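# Roll the alphabet block in the palm until its digit faces up

## Task

With the right hand only (its wrist camera, the camera's post and the arm's final link count as hand), rotate the loose alphabet block lying on the upturned palm until the face carrying the digit points upward. Its spin about the vertical axis is irrelevant; the goal picture shows one acceptable orientation. The block must never touch anything other than the hand and must never leave it. To finish, the block must be at rest on the palm or fingers, clear of the wrist, the camera and its post, with the palm facing straight up. No hand motor may read 'moving' or 'overload' or be accumulating toward a shutdown; a motor that was already dead from the first reading is ignored. Then declare the job done. The hand is opened after that declaration, and the block must still lie digit-up on the open hand. Anything held in place only by the robot does not count.

## Robot and tools

Robot: a six-joint arm carrying a right robotic hand with index, middle, ring and thumb. Each digit has a grippy rubber tip; the rest of the hand is slippery. A rigid mast sits at the wrist on the palm side, spanning x +0.05 to +0.10 m, z -0.16 to -0.11 m, and reaching y = +0.06 m. The block must not touch it.

Frames: the scene frame has its origin on the table under the arm base. +z is up, and +y is to the left when looking along +x. Results report end_effector_position in metres and end_effector_quat_wxyz in this frame. The hand point sits in front of the palm, where thumb tip meets the index and middle tips. Its own axes are: +z along the straightened fingers toward the tips, +x across the palm away from the thumb, and +y out of the palm face. The palm face lies at y = -0.062 m, the knuckles at z = -0.017 m, and the fingertips 0.139 m beyond them. For the palm to face straight up, the hand point's +y must point along world +z.

Row format (used by both motion tools): 24 numbers, each in [-1, 1], in this order.
- dx, dy, dz, rx, ry, rz: an offset, not a pose. It is expressed in the hand point's own axes and measured from its pose at the start of the action. For a call's first action, that start is the pose in the latest result. A value of 1.0 equals 0.6 m or 180 degrees. rx, ry, rz form a single rotation vector.
- Sixteen hinge goals, each an absolute setting scaled linearly between the hinge's stops: index_mcp, index_abd, index_pip, index_dip, middle_mcp, middle_abd, middle_pip, middle_dip, ring_mcp, ring_abd, ring_pip, ring_dip, thumb_cmc, thumb_axl, thumb_mcp, thumb_ipl.
- current_limit: -1 to +1 maps to 0 to 550 mA, with a floor of 11 mA.
- speed: set-point rate equals (speed+1)/2 of 5.9 rad/s.
Both current_limit and speed start at +0.4 and -0.6 and persist until rewritten.

Hinge meanings (going toward -1 means): on each finger, _mcp flexes the knuckle toward the palm (straight at +0.75), _abd swings the finger away from the thumb (straight at 0.00), _pip flexes the middle joint (straight at +0.58), and _dip flexes the end joint (straight at +0.70). thumb_cmc swings the thumb from beside the palm to in front of it (flat at +0.71). thumb_axl rolls the thumb about its length (+0.68 is straight; -0.40 is a quarter turn). thumb_mcp (+0.23) and thumb_ipl (+0.17) bend the thumb toward +z when it is unrolled. When it is rolled a quarter turn, they bend it the same way cmc swings it. A finger presses only while its goal lies past the contact surface.

Tools:
- execute_actions(actions): a list of actions. Each action is a table of up to 15 rows, one row per 1/30 s control step; a short table repeats its last row until 15 steps are done. Every row's offset is taken from the action's start pose, not from the previous row. An empty list just returns the state and images.
- move(target, speed, stop_force, blocking): target is one 24-number row whose offset is measured from the pose in the latest result. The hand point follows a straight path to it, turning the short way round. speed is in m/s, from 0.002 to 0.5 (default 0.25); turning is capped at twice that value in rad/s. stop_force, from 9 to 40 N, ends the path when resistance along the travel line rises by that amount. It is unreliable during rotations and should be left out when moving away from a contact. blocking=false returns early and cannot be combined with stop_force. The hand numbers are sent at the start of the move.
- wait(seconds): 0 to 10; the last command stays in force.
- stop(): brakes a running move.
- zoom_image(camera, region): camera is cam_high or cam_wrist; region is [x0,y0,x1,y1] in pixels, at most 504x504. Both images are 672x504.
- show_instructions(): shows the reference goal picture.
- finished_scene(scene): declares done; this cannot be undone.

Motion limits: each step, the commanded pose is clipped to within 100 mm and 16 degrees of the measured pose, so large changes need several actions. Arm response lags about 0.17 s. 'Hand target' shows the pose the controller is currently driving toward.

Results: the state line gives pose and velocities. hand_goal and hand_measured are on the row scale; hand_current_ma is positive when pushing toward -1. hand_state per motor is one of moving, goal, blocked or overload. A motor at 495 mA or more for 5 s shuts down for 10 s. Wrist force and torque are given in hand-point axes and saturate near 50 N. The move: line reports done, contact, off_target, moving, held or fault, plus limit notes such as paced or held. 'pose unreachable' means the clearance check altered the command.

Things to avoid: letting the block touch the mast, wrist or camera, or fall off the hand; tilting the palm so the block slides out; fast or hard contacts (150 N, or joint torque past its limit, stops the arm for 10 s); sustained high finger current; and letting motors overheat. Keep current_limit moderate and use gentle finger motions to tip the block, then settle the hand with the palm flat and the motors at rest before declaring done.

Each tool is called after "Request:" as a command line: name --argument value for each argument, lists and objects as JSON in quotes; but a table of rows of numbers goes row by row, as --pt "numbers of a row", without its own name.

Reference images:

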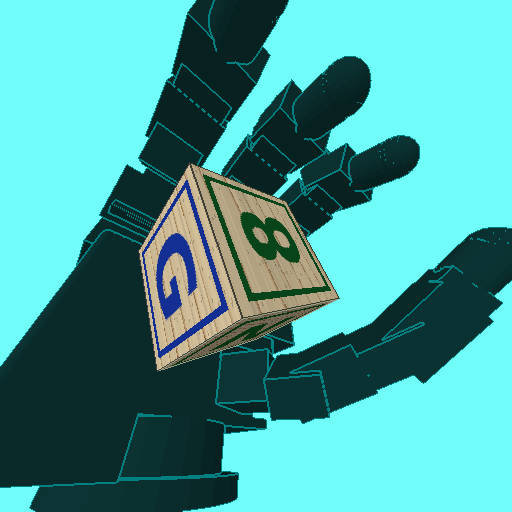

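## Session

Request:
execute_actions --actions '[]'

Scene clock: 0.00 s.
end_effector_position=(+0.6144, +0.0528, +0.4423) hand_goal=(+0.046, +0.000, -0.008, +0.280, +0.046, +0.000, -0.008, +0.280, +0.046, +0.000, -0.008, +0.280, -0.104, +0.266, +0.032, -0.018) hand_measured=(+0.060, +0.000, -0.006, +0.282, +0.064, +0.000, -0.006, +0.282, +0.062, +0.000, -0.006, +0.282, -0.090, +0.270, +0.034, -0.016) hand_current_ma=(+88, +0, +15, +12, +93, +0, +14, +12, +87, +0, +14, +12, +67, +27, +9, +11) hand_state=(goal, goal, goal, goal, goal, goal, goal, goal, goal, overload, goal, goal, goal, goal, goal, goal) hand_current_limit=0.40 hand_speed=-0.60 end_effector_quat_wxyz=(+0.483, +0.492, +0.530, +0.493) end_effector_velocity=(+0.000, +0.001, +0.000) end_effector_angular_velocity=(+0.001, +0.000, +0.002)
Joint positions: [-0.176 -1.175  2.236 -4.162 -1.337 -0.043]
Joint velocities: [ 0.001 -0.    -0.     0.001  0.001  0.001]
Joint torques (N m, as the arm reports them, + toward a larger angle): no reading
Motor temperatures (°C, as the motors report them): [32 30 31 40 38 38]
Wrist force (N, on the end effector, along its own x y z axes, offset not removed): no reading
Wrist torque (N m, same axes, about the end effector's origin, offset not removed): no reading
Hand target: +0.614, +0.053, +0.442; +0.483, +0.492, +0.530, +0.493

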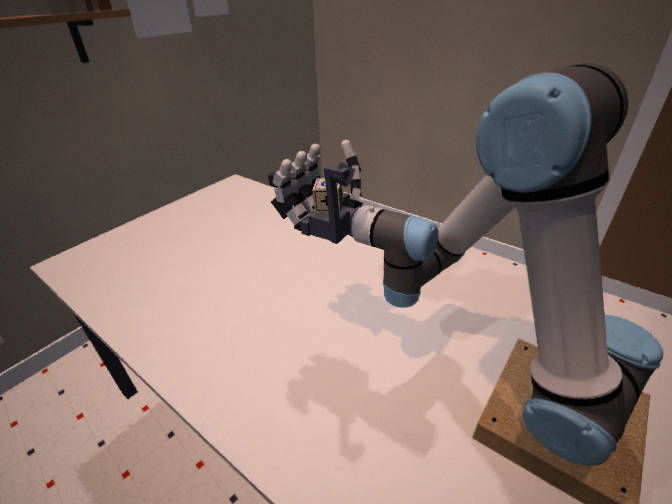

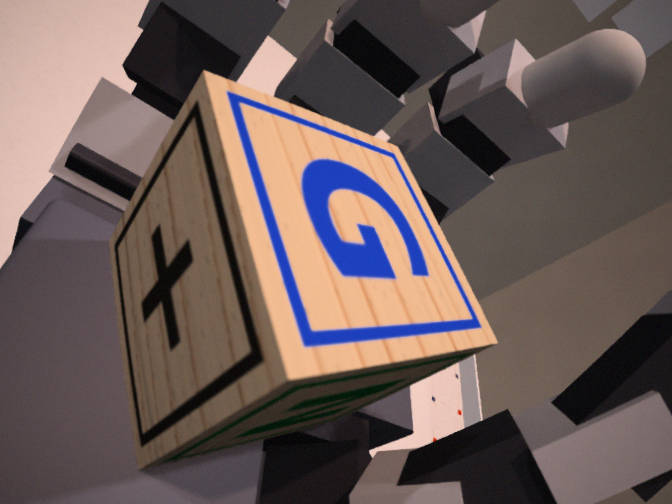

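Request:
zoom_image --camera "cam_high" --region '[250,120,400,250]'

Request:
zoom_image --camera "cam_wrist" --region '[100,300,550,504]'

Region (250, 120, 400, 250) of cam_high's 672x504 image, scaled by 3.360, with more detail than that image has; it fills the top 437 rows of this view, and the rest is white.

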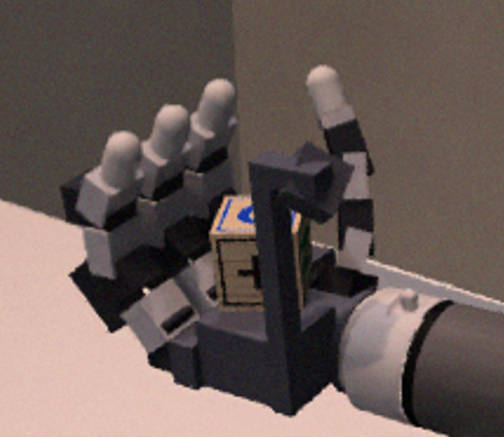

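Region (100, 300, 550, 504) of cam_wrist's 672x504 image, scaled by 1.120, with more detail than that image has; it fills the top 228 rows of this view, and the rest is white.

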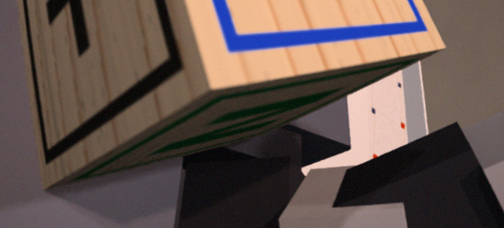

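Request:
execute_actions --actions '[[[0,0,0,0,0,0,0.046,0,-0.008,0.28,-0.15,0.3,-0.3,0.1,0.046,0,-0.008,0.28,-0.104,0.266,0.032,-0.018,0.4,-0.2]],[[0,0,0,0,0,0,0.046,0,-0.008,0.28,-0.15,0.3,-0.3,0.1,0.046,0,-0.008,0.28,-0.104,0.266,0.032,-0.018,0.4,-0.2]]]'

Scene clock: 56.93 s.
end_effector_position=(+0.6144, +0.0528, +0.4423) hand_goal=(+0.046, +0.000, -0.008, +0.280, -0.150, +0.300, -0.300, +0.100, +0.046, +0.000, -0.008, +0.280, -0.104, +0.266, +0.032, -0.018) hand_measured=(+0.060, +0.000, -0.006, +0.282, -0.140, +0.296, -0.298, +0.102, +0.062, +0.000, -0.006, +0.282, -0.090, +0.270, +0.034, -0.016) hand_current_ma=(+87, +0, +14, +12, +49, -19, +5, +11, +87, +0, +14, +12, +67, +27, +9, +11) hand_state=(goal, goal, goal, goal, goal, goal, goal, goal, goal, overload, goal, goal, goal, goal, goal, goal) hand_current_limit=0.40 hand_speed=-0.20 end_effector_quat_wxyz=(+0.483, +0.492, +0.530, +0.493) end_effector_velocity=(-0.000, +0.000, +0.001) end_effector_angular_velocity=(-0.000, -0.002, +0.000)
Joint positions: [-0.176 -1.175  2.236 -4.162 -1.337 -0.043]
Joint velocities: [ 0.    -0.001 -0.    -0.001 -0.     0.   ]
Joint torques (N m, as the arm reports them, + toward a larger angle): [  6.72 -20.76  -6.85  -2.19  -1.21  -2.15]
Motor temperatures (°C, as the motors report them): [32 30 31 40 38 38]
Wrist force (N, on the end effector, along its own x y z axes, offset not removed): [0.2 2.4 0.2]
Wrist torque (N m, same axes, about the end effector's origin, offset not removed): [0.22 -0.20 -0.13]
Hand target: +0.614, +0.053, +0.442; +0.483, +0.492, +0.530, +0.493
Off the commanded pose: 0.000 m, 0 deg.
Step readings (end_effector_position; steps 1 to 15: 1st action; 16 to 30: 2nd action):
0: (+0.6144, +0.0528, +0.4423)
1: (+0.6144, +0.0528, +0.4423)
2: (+0.6144, +0.0528, +0.4423)
4: (+0.6144, +0.0528, +0.4423)
8: (+0.6144, +0.0528, +0.4423)
15: (+0.6144, +0.0528, +0.4423)
16: (+0.6144, +0.0528, +0.4423)
17: (+0.6144, +0.0528, +0.4423)
19: (+0.6144, +0.0528, +0.4423)
23: (+0.6144, +0.0528, +0.4423)
30: end_effector_position above
camera_calibration (this result's frames):
cam_wrist: T_world_to_cam=[[0.0858198, -0.764083, 0.639384, -0.258036], [-0.720528, -0.490819, -0.489832, 0.641849], [0.688095, -0.418657, -0.592665, -0.0159047], [0, 0, 0, 1]] pos_world=[0.495559, 0.111213, 0.469957]

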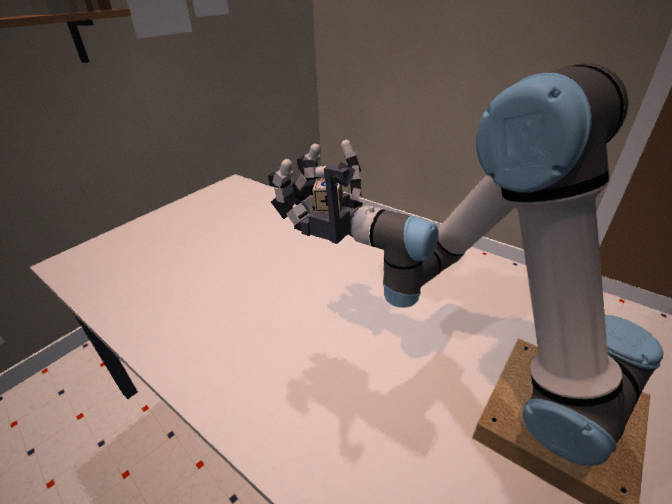

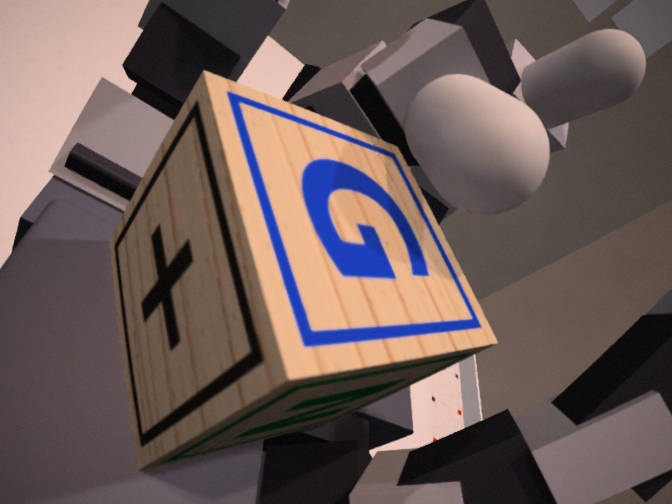

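Request:
execute_actions --actions '[[[0,0,0,0,0,0,0.046,0,-0.008,0.28,0.2,0,0.2,0.3,-0.4,0,0.4,0.6,-0.104,0.266,0.032,-0.018,0.4,-0.2]],[[0,0,0,0,0,0,0.046,0,-0.008,0.28,0.2,0,0.2,0.3,-0.7,0,0.4,0.6,-0.104,0.266,0.032,-0.018,0.4,-0.4]],[[0,0,0,0,0,0,0.046,0,-0.008,0.28,0.2,0,0.2,0.3,-0.7,0,0.4,0.6,-0.104,0.266,0.032,-0.018,0.4,-0.4]]]'

Scene clock: 72.00 s.
end_effector_position=(+0.6144, +0.0528, +0.4423) hand_goal=(+0.046, +0.000, -0.008, +0.280, +0.200, +0.000, +0.200, +0.300, -0.700, +0.000, +0.400, +0.600, -0.104, +0.266, +0.032, -0.018) hand_measured=(+0.060, +0.000, -0.006, +0.282, +0.208, +0.002, +0.198, +0.298, -0.700, +0.000, +0.398, +0.598, -0.090, +0.270, +0.034, -0.016) hand_current_ma=(+87, +0, +14, +12, +41, +13, -7, -14, +2, +0, -11, -14, +67, +27, +9, +11) hand_state=(goal, goal, goal, goal, goal, goal, goal, goal, goal, overload, goal, goal, goal, goal, goal, goal) hand_current_limit=0.40 hand_speed=-0.40 end_effector_quat_wxyz=(+0.483, +0.492, +0.530, +0.493) end_effector_velocity=(-0.000, -0.000, -0.000) end_effector_angular_velocity=(+0.001, +0.000, +0.000)
Joint positions: [-0.176 -1.175  2.236 -4.162 -1.337 -0.043]
Joint velocities: [-0.    -0.     0.     0.     0.001  0.   ]
Joint torques (N m, as the arm reports them, + toward a larger angle): [  7.43 -20.99  -6.36  -2.22  -1.16  -2.09]
Motor temperatures (°C, as the motors report them): [32 30 31 40 38 38]
Wrist force (N, on the end effector, along its own x y z axes, offset not removed): [-1.5 -1.5 -0.7]
Wrist torque (N m, same axes, about the end effector's origin, offset not removed): [-0.20 0.05 -0.32]
Hand target: +0.614, +0.053, +0.442; +0.483, +0.492, +0.530, +0.493
Off the commanded pose: 0.000 m, 0 deg.
Step readings (end_effector_position; steps 1 to 15: 1st action; 16 to 30: 2nd action; 31 to 45: 3rd action):
0: (+0.6144, +0.0528, +0.4423)
1: (+0.6144, +0.0528, +0.4423)
2: (+0.6144, +0.0528, +0.4423)
4: (+0.6144, +0.0528, +0.4423)
8: (+0.6144, +0.0528, +0.4423)
15: (+0.6144, +0.0528, +0.4423)
16: (+0.6144, +0.0528, +0.4423)
17: (+0.6144, +0.0528, +0.4423)
19: (+0.6144, +0.0528, +0.4423)
23: (+0.6144, +0.0528, +0.4423)
30: (+0.6144, +0.0528, +0.4423)
31: (+0.6144, +0.0528, +0.4423)
32: (+0.6144, +0.0528, +0.4423)
34: (+0.6144, +0.0528, +0.4423)
38: (+0.6144, +0.0528, +0.4423)
45: end_effector_position above
camera_calibration (this result's frames):
cam_wrist: T_world_to_cam=[[0.0858198, -0.764083, 0.639385, -0.258036], [-0.720528, -0.49082, -0.489832, 0.641849], [0.688095, -0.418657, -0.592665, -0.0159048], [0, 0, 0, 1]] pos_world=[0.495559, 0.111213, 0.469957]

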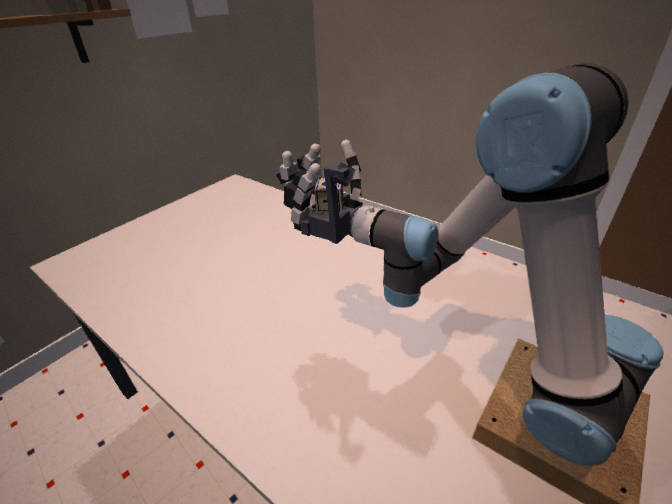

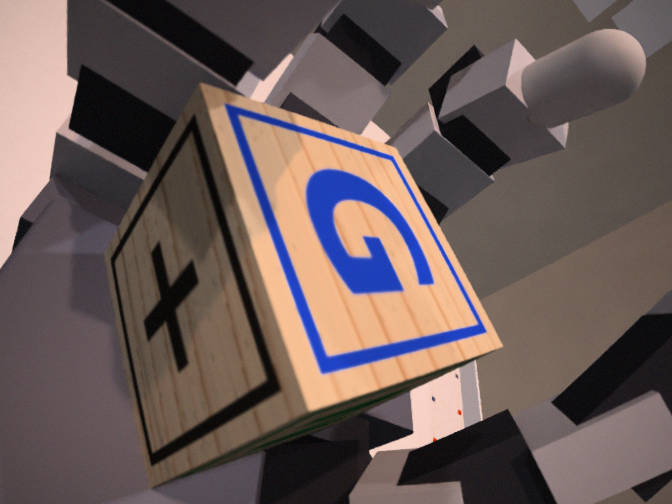

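Slight ccw. Continue.

Request:
execute_actions --actions '[[[0,0,0,0,0,0,0.3,0,0.2,0.3,0.4,0,0.2,0.3,-1,0,0.4,0.6,-0.104,0.266,0.032,-0.018,0.4,-0.4]],[[0,0,0,0,0,0,0.3,0,0.2,0.3,0.4,0,0.2,0.3,-1,0,0.4,0.6,-0.104,0.266,0.032,-0.018,0.4,-0.4]]]'

Scene clock: 75.83 s.
end_effector_position=(+0.6144, +0.0528, +0.4423) hand_goal=(+0.300, +0.000, +0.200, +0.300, +0.400, +0.000, +0.200, +0.300, -1.000, +0.000, +0.400, +0.600, -0.104, +0.266, +0.032, -0.018) hand_measured=(+0.306, +0.000, +0.200, +0.298, +0.410, +0.002, +0.200, +0.298, -0.874, -0.350, +0.414, +0.600, -0.090, +0.270, +0.034, -0.016) hand_current_ma=(+42, +0, -4, -13, +48, +13, -1, -13, +359, +0, +71, +0, +67, +27, +9, +11) hand_state=(goal, goal, goal, goal, goal, goal, goal, goal, moving, overload, goal, goal, goal, goal, goal, goal) hand_current_limit=0.40 hand_speed=-0.40 end_effector_quat_wxyz=(+0.483, +0.492, +0.530, +0.493) end_effector_velocity=(-0.000, +0.001, +0.001) end_effector_angular_velocity=(+0.000, -0.001, +0.003)
Joint positions: [-0.176 -1.175  2.236 -4.162 -1.337 -0.043]
Joint velocities: [ 0.002 -0.002 -0.     0.001  0.001  0.001]
Joint torques (N m, as the arm reports them, + toward a larger angle): [  6.77 -21.41  -5.69  -2.27  -1.25  -2.12]
Motor temperatures (°C, as the motors report them): [32 30 31 40 38 38]
Wrist force (N, on the end effector, along its own x y z axes, offset not removed): [-0.3 2.8 -0.9]
Wrist torque (N m, same axes, about the end effector's origin, offset not removed): [0.34 -0.13 -0.05]
Hand target: +0.614, +0.053, +0.442; +0.483, +0.492, +0.530, +0.493
Off the commanded pose: 0.000 m, 0 deg.
Step readings (end_effector_position; steps 1 to 15: 1st action; 16 to 30: 2nd action):
0: (+0.6144, +0.0528, +0.4423)
1: (+0.6144, +0.0528, +0.4423)
2: (+0.6144, +0.0528, +0.4423)
4: (+0.6144, +0.0528, +0.4423)
8: (+0.6144, +0.0528, +0.4423)
15: (+0.6144, +0.0528, +0.4423)
16: (+0.6144, +0.0528, +0.4423)
17: (+0.6144, +0.0528, +0.4423)
19: (+0.6144, +0.0528, +0.4423)
23: (+0.6144, +0.0528, +0.4423)
30: end_effector_position above
camera_calibration (this result's frames):
cam_wrist: T_world_to_cam=[[0.0858196, -0.764083, 0.639384, -0.258036], [-0.720528, -0.490819, -0.489832, 0.641849], [0.688095, -0.418657, -0.592665, -0.0159047], [0, 0, 0, 1]] pos_world=[0.495559, 0.111213, 0.469957]

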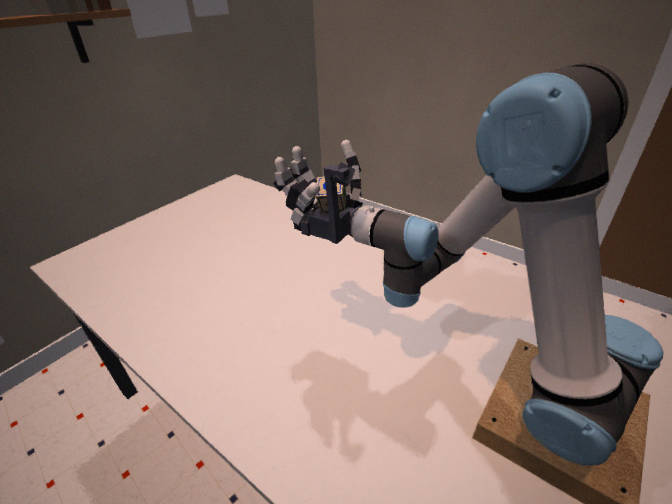

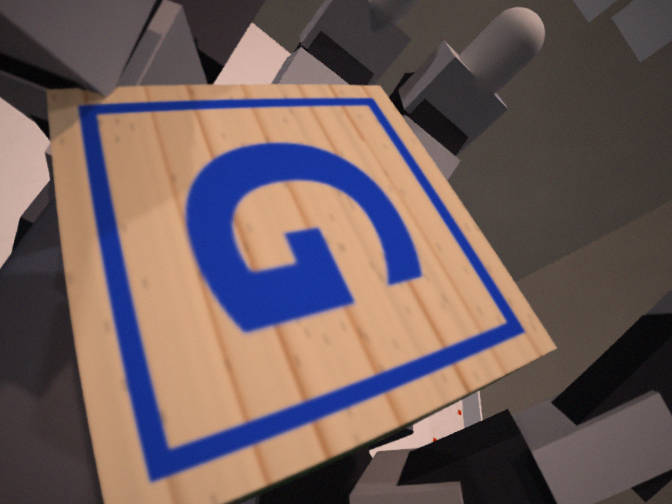

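Request:
zoom_image --camera "cam_high" --region '[260,130,390,250]'

Region (260, 130, 390, 250) of cam_high's 672x504 image, scaled by 3.877, with more detail than that image has; it fills the top 465 rows of this view, and the rest is white.

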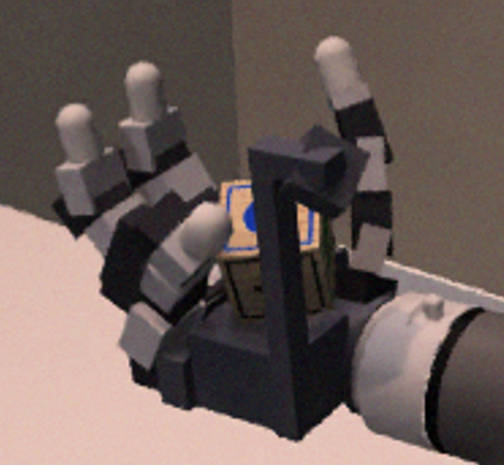

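Request:
execute_actions --actions '[[[0,0,0,0,0,0,0.1,0,0.1,0.3,0.1,0,0.1,0.3,0.1,0,0.1,0.3,-0.104,0.266,0.032,-0.018,0.4,-0.4]],[[0,0,0,0,0,0,0.1,0,0.1,0.3,0.1,0,0.1,0.3,0.1,0,0.1,0.3,-0.104,0.266,0.032,-0.018,0.4,-0.4]]]'

Scene clock: 84.23 s.
end_effector_position=(+0.6144, +0.0528, +0.4423) hand_goal=(+0.100, +0.000, +0.100, +0.300, +0.100, +0.000, +0.100, +0.300, +0.100, +0.000, +0.100, +0.300, -0.104, +0.266, +0.032, -0.018) hand_measured=(+0.116, +0.000, +0.104, +0.298, +0.120, +0.002, +0.104, +0.298, +0.072, -0.532, +0.100, +0.302, -0.090, +0.270, +0.034, -0.016) hand_current_ma=(+99, +0, +21, -13, +104, +13, +20, -12, +7, +0, +4, +12, +67, +27, +9, +11) hand_state=(goal, goal, goal, goal, goal, goal, goal, goal, moving, overload, goal, goal, goal, goal, goal, goal) hand_current_limit=0.40 hand_speed=-0.40 end_effector_quat_wxyz=(+0.483, +0.492, +0.530, +0.493) end_effector_velocity=(+0.000, -0.000, -0.000) end_effector_angular_velocity=(-0.002, +0.000, -0.001)
Joint positions: [-0.176 -1.175  2.236 -4.162 -1.337 -0.043]
Joint velocities: [-0.001  0.    -0.     0.     0.    -0.002]
Joint torques (N m, as the arm reports them, + toward a larger angle): [  6.14 -21.29  -6.63  -2.41  -1.4   -2.06]
Motor temperatures (°C, as the motors report them): [32 30 31 40 38 38]
Wrist force (N, on the end effector, along its own x y z axes, offset not removed): [-0.3 0.3 0.7]
Wrist torque (N m, same axes, about the end effector's origin, offset not removed): [-0.03 -0.12 -0.15]
Hand target: +0.614, +0.053, +0.442; +0.483, +0.492, +0.530, +0.493
Off the commanded pose: 0.000 m, 0 deg.
Step readings (end_effector_position; steps 1 to 15: 1st action; 16 to 30: 2nd action):
0: (+0.6144, +0.0528, +0.4423)
1: (+0.6144, +0.0528, +0.4423)
2: (+0.6144, +0.0528, +0.4423)
4: (+0.6144, +0.0528, +0.4423)
8: (+0.6144, +0.0528, +0.4423)
15: (+0.6144, +0.0528, +0.4423)
16: (+0.6144, +0.0528, +0.4423)
17: (+0.6144, +0.0528, +0.4423)
19: (+0.6144, +0.0528, +0.4423)
23: (+0.6144, +0.0528, +0.4423)
30: end_effector_position above
camera_calibration (this result's frames):
cam_wrist: T_world_to_cam=[[0.0858194, -0.764083, 0.639384, -0.258036], [-0.720528, -0.490819, -0.489832, 0.641849], [0.688095, -0.418657, -0.592665, -0.0159047], [0, 0, 0, 1]] pos_world=[0.495559, 0.111213, 0.469957]

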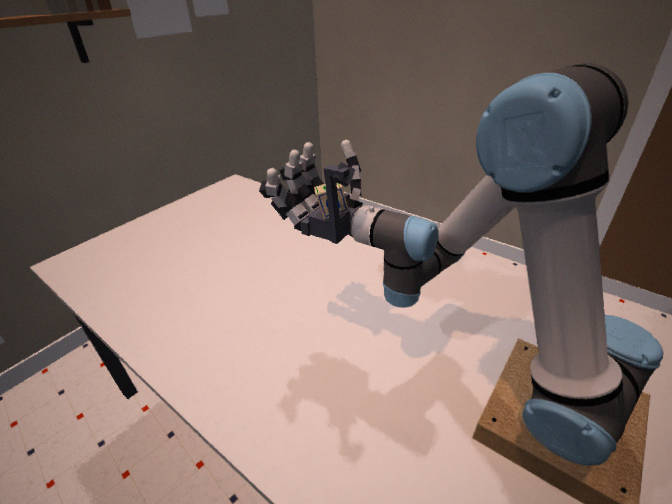

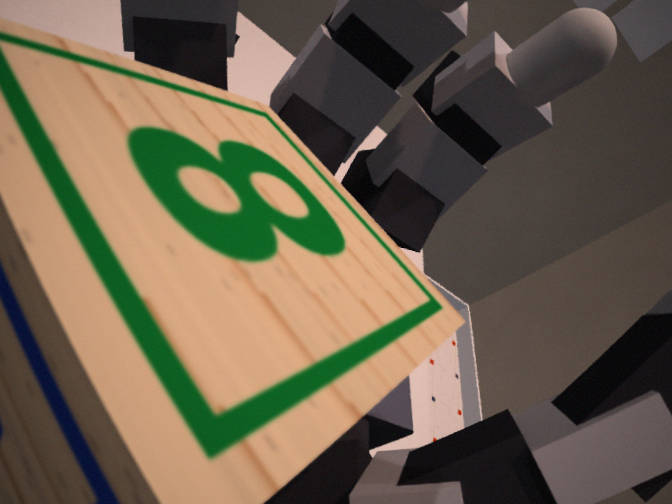

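Request:
zoom_image --camera "cam_high" --region '[260,130,390,250]'

Region (260, 130, 390, 250) of cam_high's 672x504 image, scaled by 3.877, with more detail than that image has; it fills the top 465 rows of this view, and the rest is white.

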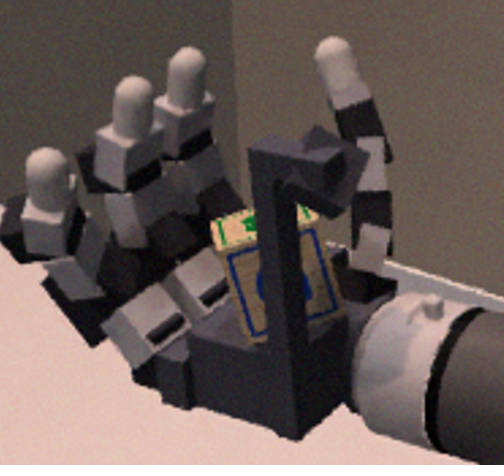

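Request:
execute_actions --actions '[[[0,0,0,0.01,0,0.04,0.1,0,0.1,0.3,0.1,0,0.1,0.3,0.1,0,0.1,0.3,-0.104,0.266,0.032,-0.018,0.4,-0.4]],[[0,0,0,0.01,0,0.04,0.1,0,0.1,0.3,0.1,0,0.1,0.3,0.1,0,0.1,0.3,-0.104,0.266,0.032,-0.018,0.4,-0.4]],[[0,0,0,0,0,0,0.1,0,0.1,0.3,0.1,0,0.1,0.3,0.1,0,0.1,0.3,-0.104,0.266,0.032,-0.018,0.4,-0.4]]]'

Request:
zoom_image --camera "cam_high" --region '[260,130,390,250]'

Scene clock: 94.03 s.
end_effector_position=(+0.6143, +0.0528, +0.4424) hand_goal=(+0.100, +0.000, +0.100, +0.300, +0.100, +0.000, +0.100, +0.300, +0.100, +0.000, +0.100, +0.300, -0.104, +0.266, +0.032, -0.018) hand_measured=(+0.114, +0.000, +0.104, +0.298, +0.118, +0.002, +0.104, +0.298, +0.106, -0.532, +0.100, +0.302, -0.092, +0.270, +0.034, -0.016) hand_current_ma=(+89, +0, +20, -13, +98, +12, +20, -12, +34, +0, +4, +12, +58, +25, +9, +11) hand_state=(goal, goal, goal, goal, goal, goal, goal, goal, goal, overload, goal, goal, goal, goal, goal, goal) hand_current_limit=0.40 hand_speed=-0.40 end_effector_quat_wxyz=(+0.403, +0.569, +0.480, +0.533) end_effector_velocity=(-0.000, +0.000, +0.000) end_effector_angular_velocity=(+0.002, -0.001, +0.000)
Joint positions: [-0.126 -1.244  2.244 -4.039 -1.382  0.196]
Joint velocities: [ 0.     0.    -0.    -0.002 -0.     0.002]
Joint torques (N m, as the arm reports them, + toward a larger angle): [ -0.91 -18.74  -9.08  -3.83   0.35  -2.5 ]
Motor temperatures (°C, as the motors report them): [32 30 31 40 38 38]
Wrist force (N, on the end effector, along its own x y z axes, offset not removed): [0.1 0.5 -0.1]
Wrist torque (N m, same axes, about the end effector's origin, offset not removed): [0.00 -0.07 -0.01]
Hand target: +0.614, +0.053, +0.442; +0.403, +0.569, +0.480, +0.532
Off the commanded pose: 0.000 m, 0 deg.
Step readings (end_effector_position; steps 1 to 15: 1st action; 16 to 30: 2nd action; 31 to 45: 3rd action):
0: (+0.6144, +0.0528, +0.4423)
1: (+0.6143, +0.0529, +0.4424)
2: (+0.6141, +0.0538, +0.4427)
4: (+0.6141, +0.0537, +0.4424)
8: (+0.6142, +0.0530, +0.4422)
15: (+0.6144, +0.0528, +0.4423)
16: (+0.6143, +0.0529, +0.4424)
17: (+0.6140, +0.0538, +0.4430)
19: (+0.6140, +0.0537, +0.4427)
23: (+0.6142, +0.0531, +0.4423)
30: (+0.6143, +0.0528, +0.4423)
31: (+0.6143, +0.0528, +0.4423)
32: (+0.6143, +0.0528, +0.4423)
34: (+0.6143, +0.0528, +0.4423)
38: (+0.6143, +0.0528, +0.4424)
45: end_effector_position above
camera_calibration (this result's frames):
cam_wrist: T_world_to_cam=[[0.114299, -0.896878, 0.427254, -0.174642], [-0.764207, -0.354172, -0.539027, 0.683249], [0.634763, -0.264901, -0.725882, 0.067784], [0, 0, 0, 1]] pos_world=[0.499078, 0.103311, 0.492109]

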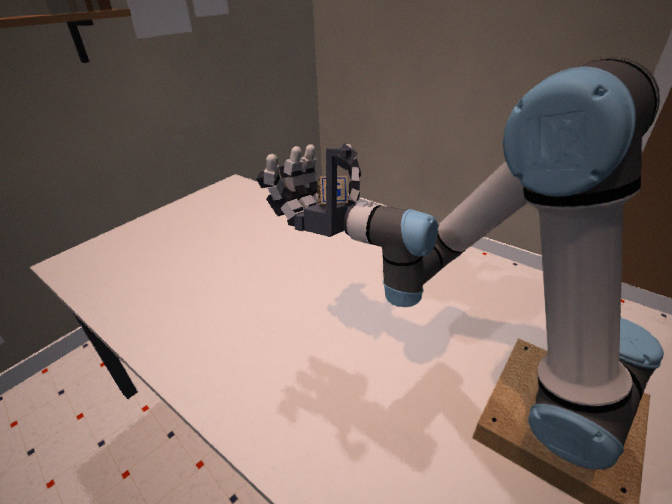

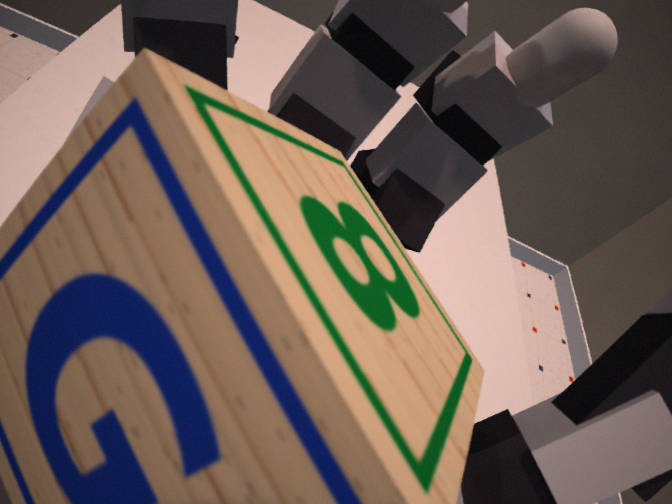

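Region (260, 130, 390, 250) of cam_high's 672x504 image, scaled by 3.877, with more detail than that image has; it fills the top 465 rows of this view, and the rest is white.

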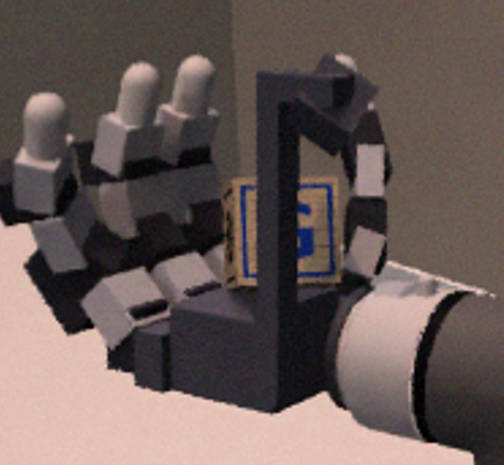

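Request:
execute_actions --actions '[[[0,0,0,0.03,0,-0.04,0.1,0,0.1,0.3,0.1,0,0.1,0.3,0.1,0,0.1,0.3,-0.104,0.266,0.032,-0.018,0.4,-0.4]],[[0,0,0,0,0,0,0.1,0,0.1,0.3,0.1,0,0.1,0.3,0.1,0,0.1,0.3,-0.104,0.266,0.032,-0.018,0.4,-0.4]]]'

Request:
zoom_image --camera "cam_high" --region '[260,130,390,250]'

Scene clock: 101.17 s.
end_effector_position=(+0.6143, +0.0528, +0.4424) hand_goal=(+0.100, +0.000, +0.100, +0.300, +0.100, +0.000, +0.100, +0.300, +0.100, +0.000, +0.100, +0.300, -0.104, +0.266, +0.032, -0.018) hand_measured=(+0.114, +0.000, +0.104, +0.298, +0.118, +0.002, +0.104, +0.298, +0.106, -0.532, +0.100, +0.302, -0.092, +0.270, +0.034, -0.016) hand_current_ma=(+86, +0, +20, -13, +92, +12, +19, -12, +36, +0, +4, +12, +58, +25, +9, +11) hand_state=(goal, goal, goal, goal, goal, goal, goal, goal, goal, overload, goal, goal, goal, goal, goal, goal) hand_current_limit=0.40 hand_speed=-0.40 end_effector_quat_wxyz=(+0.408, +0.556, +0.539, +0.484) end_effector_velocity=(+0.000, +0.000, -0.000) end_effector_angular_velocity=(+0.001, +0.000, -0.000)
Joint positions: [-0.166 -1.321  2.278 -3.9   -1.331  0.046]
Joint velocities: [ 0.001  0.001 -0.    -0.    -0.001  0.001]
Joint torques (N m, as the arm reports them, + toward a larger angle): [ 10.24 -16.52 -17.45  -3.96  -1.38   1.96]
Motor temperatures (°C, as the motors report them): [32 30 31 40 38 38]
Wrist force (N, on the end effector, along its own x y z axes, offset not removed): [1.4 -0.6 0.5]
Wrist torque (N m, same axes, about the end effector's origin, offset not removed): [-0.07 -0.37 0.06]
Hand target: +0.614, +0.053, +0.442; +0.408, +0.556, +0.539, +0.484
Off the commanded pose: 0.000 m, 0 deg.
Step readings (end_effector_position; steps 1 to 15: 1st action; 16 to 30: 2nd action):
0: (+0.6143, +0.0528, +0.4423)
1: (+0.6143, +0.0527, +0.4423)
2: (+0.6134, +0.0517, +0.4425)
4: (+0.6131, +0.0518, +0.4425)
8: (+0.6138, +0.0527, +0.4421)
15: (+0.6143, +0.0528, +0.4424)
16: (+0.6143, +0.0528, +0.4424)
17: (+0.6143, +0.0528, +0.4424)
19: (+0.6143, +0.0528, +0.4424)
23: (+0.6142, +0.0528, +0.4425)
30: end_effector_position above
camera_calibration (this result's frames):
cam_wrist: T_world_to_cam=[[0.183457, -0.831841, 0.523816, -0.263307], [-0.791238, -0.441159, -0.423463, 0.65325], [0.58334, -0.336777, -0.739118, 0.109004], [0, 0, 0, 1]] pos_world=[0.501595, 0.105867, 0.495118]

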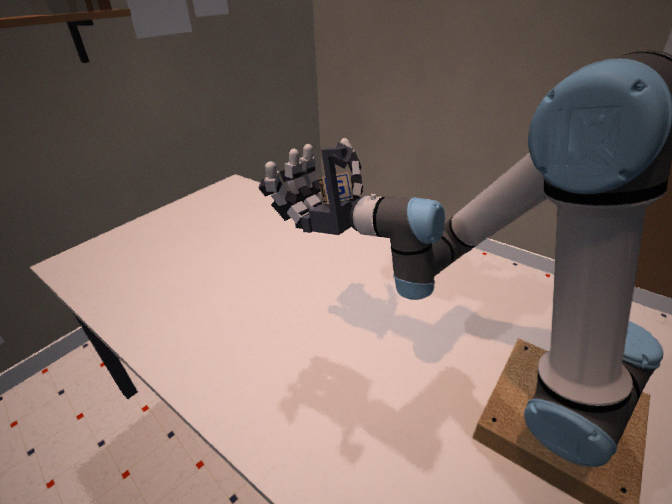

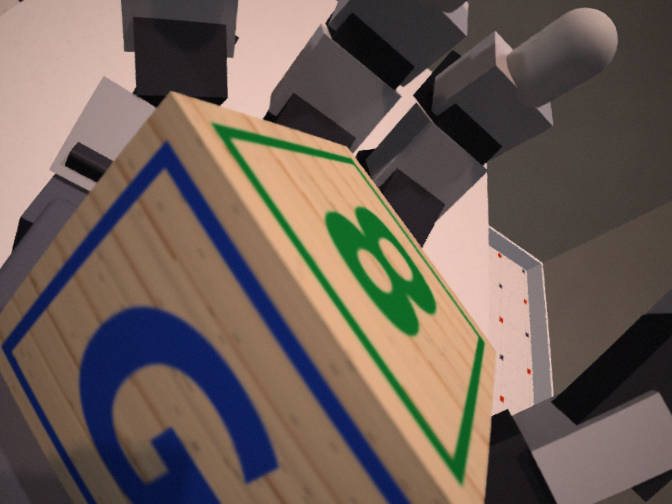

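Region (260, 130, 390, 250) of cam_high's 672x504 image, scaled by 3.877, with more detail than that image has; it fills the top 465 rows of this view, and the rest is white.

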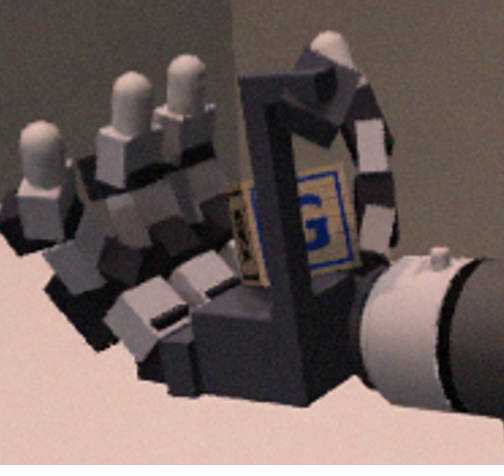

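Request:
execute_actions --actions '[[[0,0,0,0.06,0,0,0.1,0,0.1,0.3,0.1,0,0.1,0.3,0.1,0,0.1,0.3,-0.104,0.266,0.032,-0.018,0.4,-0.4]],[[0,0,0,0,0,0,0.1,0,0.1,0.3,0.1,0,0.1,0.3,0.1,0,0.1,0.3,-0.104,0.266,0.032,-0.018,0.4,-0.4]]]'

Request:
zoom_image --camera "cam_high" --region '[260,130,390,250]'

Scene clock: 107.30 s.
end_effector_position=(+0.6139, +0.0528, +0.4425) hand_goal=(+0.100, +0.000, +0.100, +0.300, +0.100, +0.000, +0.100, +0.300, +0.100, +0.000, +0.100, +0.300, -0.104, +0.266, +0.032, -0.018) hand_measured=(+0.112, +0.000, +0.104, +0.298, +0.114, +0.002, +0.104, +0.298, +0.108, -0.532, +0.100, +0.302, -0.094, +0.270, +0.032, -0.016) hand_current_ma=(+72, +0, +18, -13, +78, +12, +18, -12, +48, +0, +4, +12, +56, +24, +4, +10) hand_state=(goal, goal, goal, goal, goal, goal, goal, goal, goal, overload, goal, goal, goal, goal, goal, goal) hand_current_limit=0.40 hand_speed=-0.40 end_effector_quat_wxyz=(+0.356, +0.591, +0.581, +0.432) end_effector_velocity=(+0.000, -0.001, -0.001) end_effector_angular_velocity=(-0.000, +0.001, -0.001)
Joint positions: [-0.18  -1.486  2.288 -3.556 -1.314 -0.005]
Joint velocities: [-0.002  0.001  0.    -0.001  0.001 -0.001]
Joint torques (N m, as the arm reports them, + toward a larger angle): [  3.77 -13.01 -10.8   -4.43   0.28   1.96]
Motor temperatures (°C, as the motors report them): [32 30 31 40 38 38]
Wrist force (N, on the end effector, along its own x y z axes, offset not removed): [-0.4 1.3 -0.6]
Wrist torque (N m, same axes, about the end effector's origin, offset not removed): [0.18 -0.18 -0.16]
Hand target: +0.614, +0.053, +0.442; +0.356, +0.591, +0.581, +0.432
Off the commanded pose: 0.000 m, 0 deg.
Step readings (end_effector_position; steps 1 to 15: 1st action; 16 to 30: 2nd action):
0: (+0.6143, +0.0528, +0.4424)
1: (+0.6142, +0.0528, +0.4424)
2: (+0.6127, +0.0530, +0.4432)
4: (+0.6087, +0.0538, +0.4497)
8: (+0.6110, +0.0534, +0.4443)
15: (+0.6139, +0.0528, +0.4425)
16: (+0.6140, +0.0528, +0.4425)
17: (+0.6140, +0.0528, +0.4425)
19: (+0.6139, +0.0528, +0.4427)
23: (+0.6139, +0.0528, +0.4427)
30: end_effector_position above
camera_calibration (this result's frames):
cam_wrist: T_world_to_cam=[[0.290683, -0.822932, 0.488146, -0.313796], [-0.846332, -0.45913, -0.270038, 0.619898], [0.446346, -0.334639, -0.829935, 0.233532], [0, 0, 0, 1]] pos_world=[0.511619, 0.10453, 0.514391]

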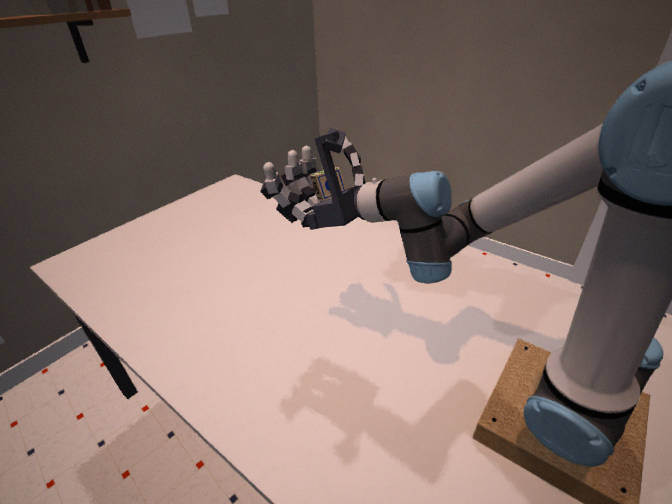

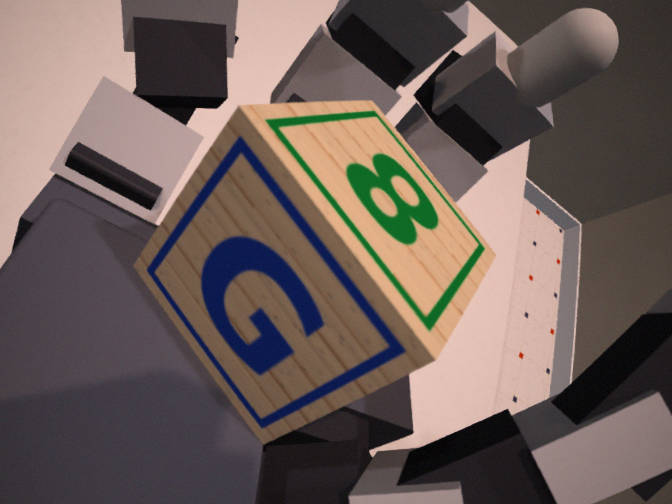

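Region (260, 130, 390, 250) of cam_high's 672x504 image, scaled by 3.877, with more detail than that image has; it fills the top 465 rows of this view, and the rest is white.

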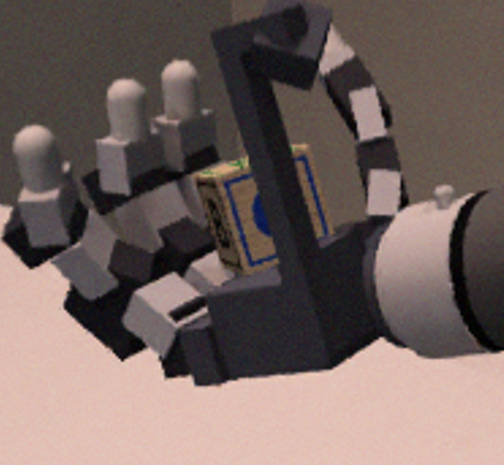

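Request:
execute_actions --actions '[[[0,0,0,-0.06,-0.01,-0.02,0.1,0,0.1,0.3,0.1,0,0.1,0.3,0.1,0,0.1,0.3,-0.104,0.266,0.032,-0.018,0.4,-0.4]],[[0,0,0,-0.063,-0.011,-0.008,0.1,0,0.1,0.3,0.1,0,0.1,0.3,0.1,0,0.1,0.3,-0.104,0.266,0.032,-0.018,0.4,-0.4]],[[0,0,0,0,0,0,0.1,0,0.1,0.3,0.1,0,0.1,0.3,0.1,0,0.1,0.3,-0.104,0.266,0.032,-0.018,0.4,-0.4]]]'

Request:
zoom_image --camera "cam_high" --region '[260,130,390,250]'

Scene clock: 121.30 s.
end_effector_position=(+0.6135, +0.0529, +0.4416) hand_goal=(+0.100, +0.000, +0.100, +0.300, +0.100, +0.000, +0.100, +0.300, +0.100, +0.000, +0.100, +0.300, -0.104, +0.266, +0.032, -0.018) hand_measured=(+0.110, +0.000, +0.104, +0.298, +0.114, +0.002, +0.104, +0.298, +0.110, -0.532, +0.100, +0.302, -0.096, +0.270, +0.032, -0.016) hand_current_ma=(+64, +0, +18, -13, +70, +12, +17, -12, +57, +0, +4, +12, +45, +22, -2, +8) hand_state=(goal, goal, goal, goal, goal, goal, goal, goal, goal, overload, goal, goal, goal, goal, goal, goal) hand_current_limit=0.40 hand_speed=-0.40 end_effector_quat_wxyz=(+0.496, +0.501, +0.503, +0.500) end_effector_velocity=(-0.000, +0.000, -0.000) end_effector_angular_velocity=(-0.000, +0.000, +0.001)
Joint positions: [-0.141 -1.139  2.214 -4.215 -1.413 -0.004]
Joint velocities: [-0.    -0.     0.001 -0.     0.002 -0.   ]
Joint torques (N m, as the arm reports them, + toward a larger angle): [ -7.46 -37.74  -4.78  -0.97   1.17  -1.05]
Motor temperatures (°C, as the motors report them): [32 30 31 40 38 38]
Wrist force (N, on the end effector, along its own x y z axes, offset not removed): [-0.8 1.6 3.5]
Wrist torque (N m, same axes, about the end effector's origin, offset not removed): [-0.17 -0.08 -0.12]
Hand target: +0.613, +0.053, +0.442; +0.496, +0.501, +0.503, +0.500
Off the commanded pose: 0.000 m, 0 deg.
Step readings (end_effector_position; steps 1 to 15: 1st action; 16 to 30: 2nd action; 31 to 45: 3rd action):
0: (+0.6139, +0.0528, +0.4425)
1: (+0.6139, +0.0529, +0.4422)
2: (+0.6144, +0.0530, +0.4382)
4: (+0.6169, +0.0524, +0.4277)
8: (+0.6132, +0.0530, +0.4373)
15: (+0.6136, +0.0529, +0.4420)
16: (+0.6138, +0.0529, +0.4422)
17: (+0.6152, +0.0529, +0.4416)
19: (+0.6181, +0.0523, +0.4344)
23: (+0.6135, +0.0529, +0.4386)
30: (+0.6135, +0.0529, +0.4416)
31: (+0.6135, +0.0529, +0.4417)
32: (+0.6135, +0.0529, +0.4417)
34: (+0.6135, +0.0529, +0.4417)
38: (+0.6135, +0.0529, +0.4416)
45: end_effector_position above
camera_calibration (this result's frames):
cam_wrist: T_world_to_cam=[[0.0299152, -0.785674, 0.617917, -0.212413], [-0.721466, -0.444832, -0.530671, 0.657086], [0.691803, -0.429931, -0.580144, -0.0228724], [0, 0, 0, 1]] pos_world=[0.496242, 0.115571, 0.466681]

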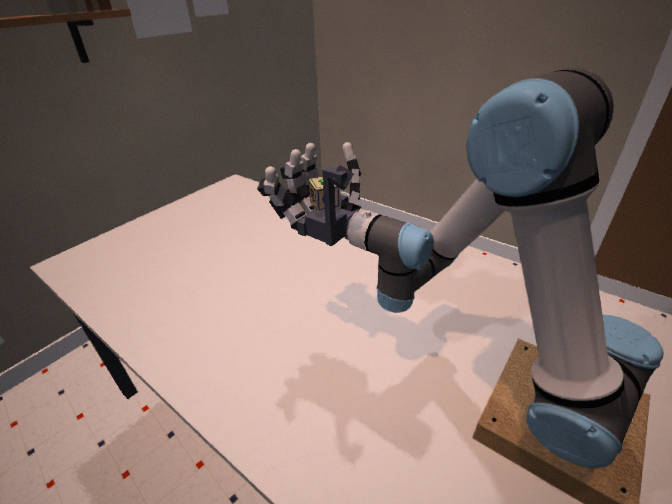

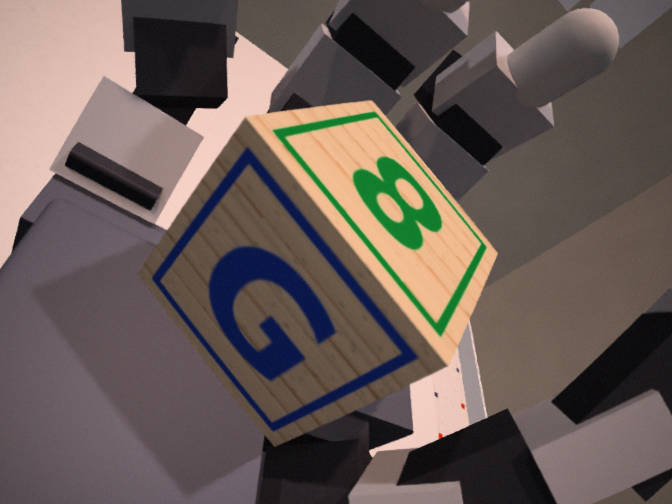

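Region (260, 130, 390, 250) of cam_high's 672x504 image, scaled by 3.877, with more detail than that image has; it fills the top 465 rows of this view, and the rest is white.

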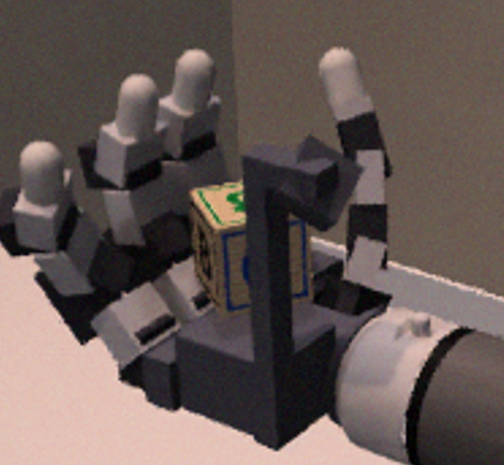

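Request:
finished_scene --scene 1

The scene is finished: the task was done.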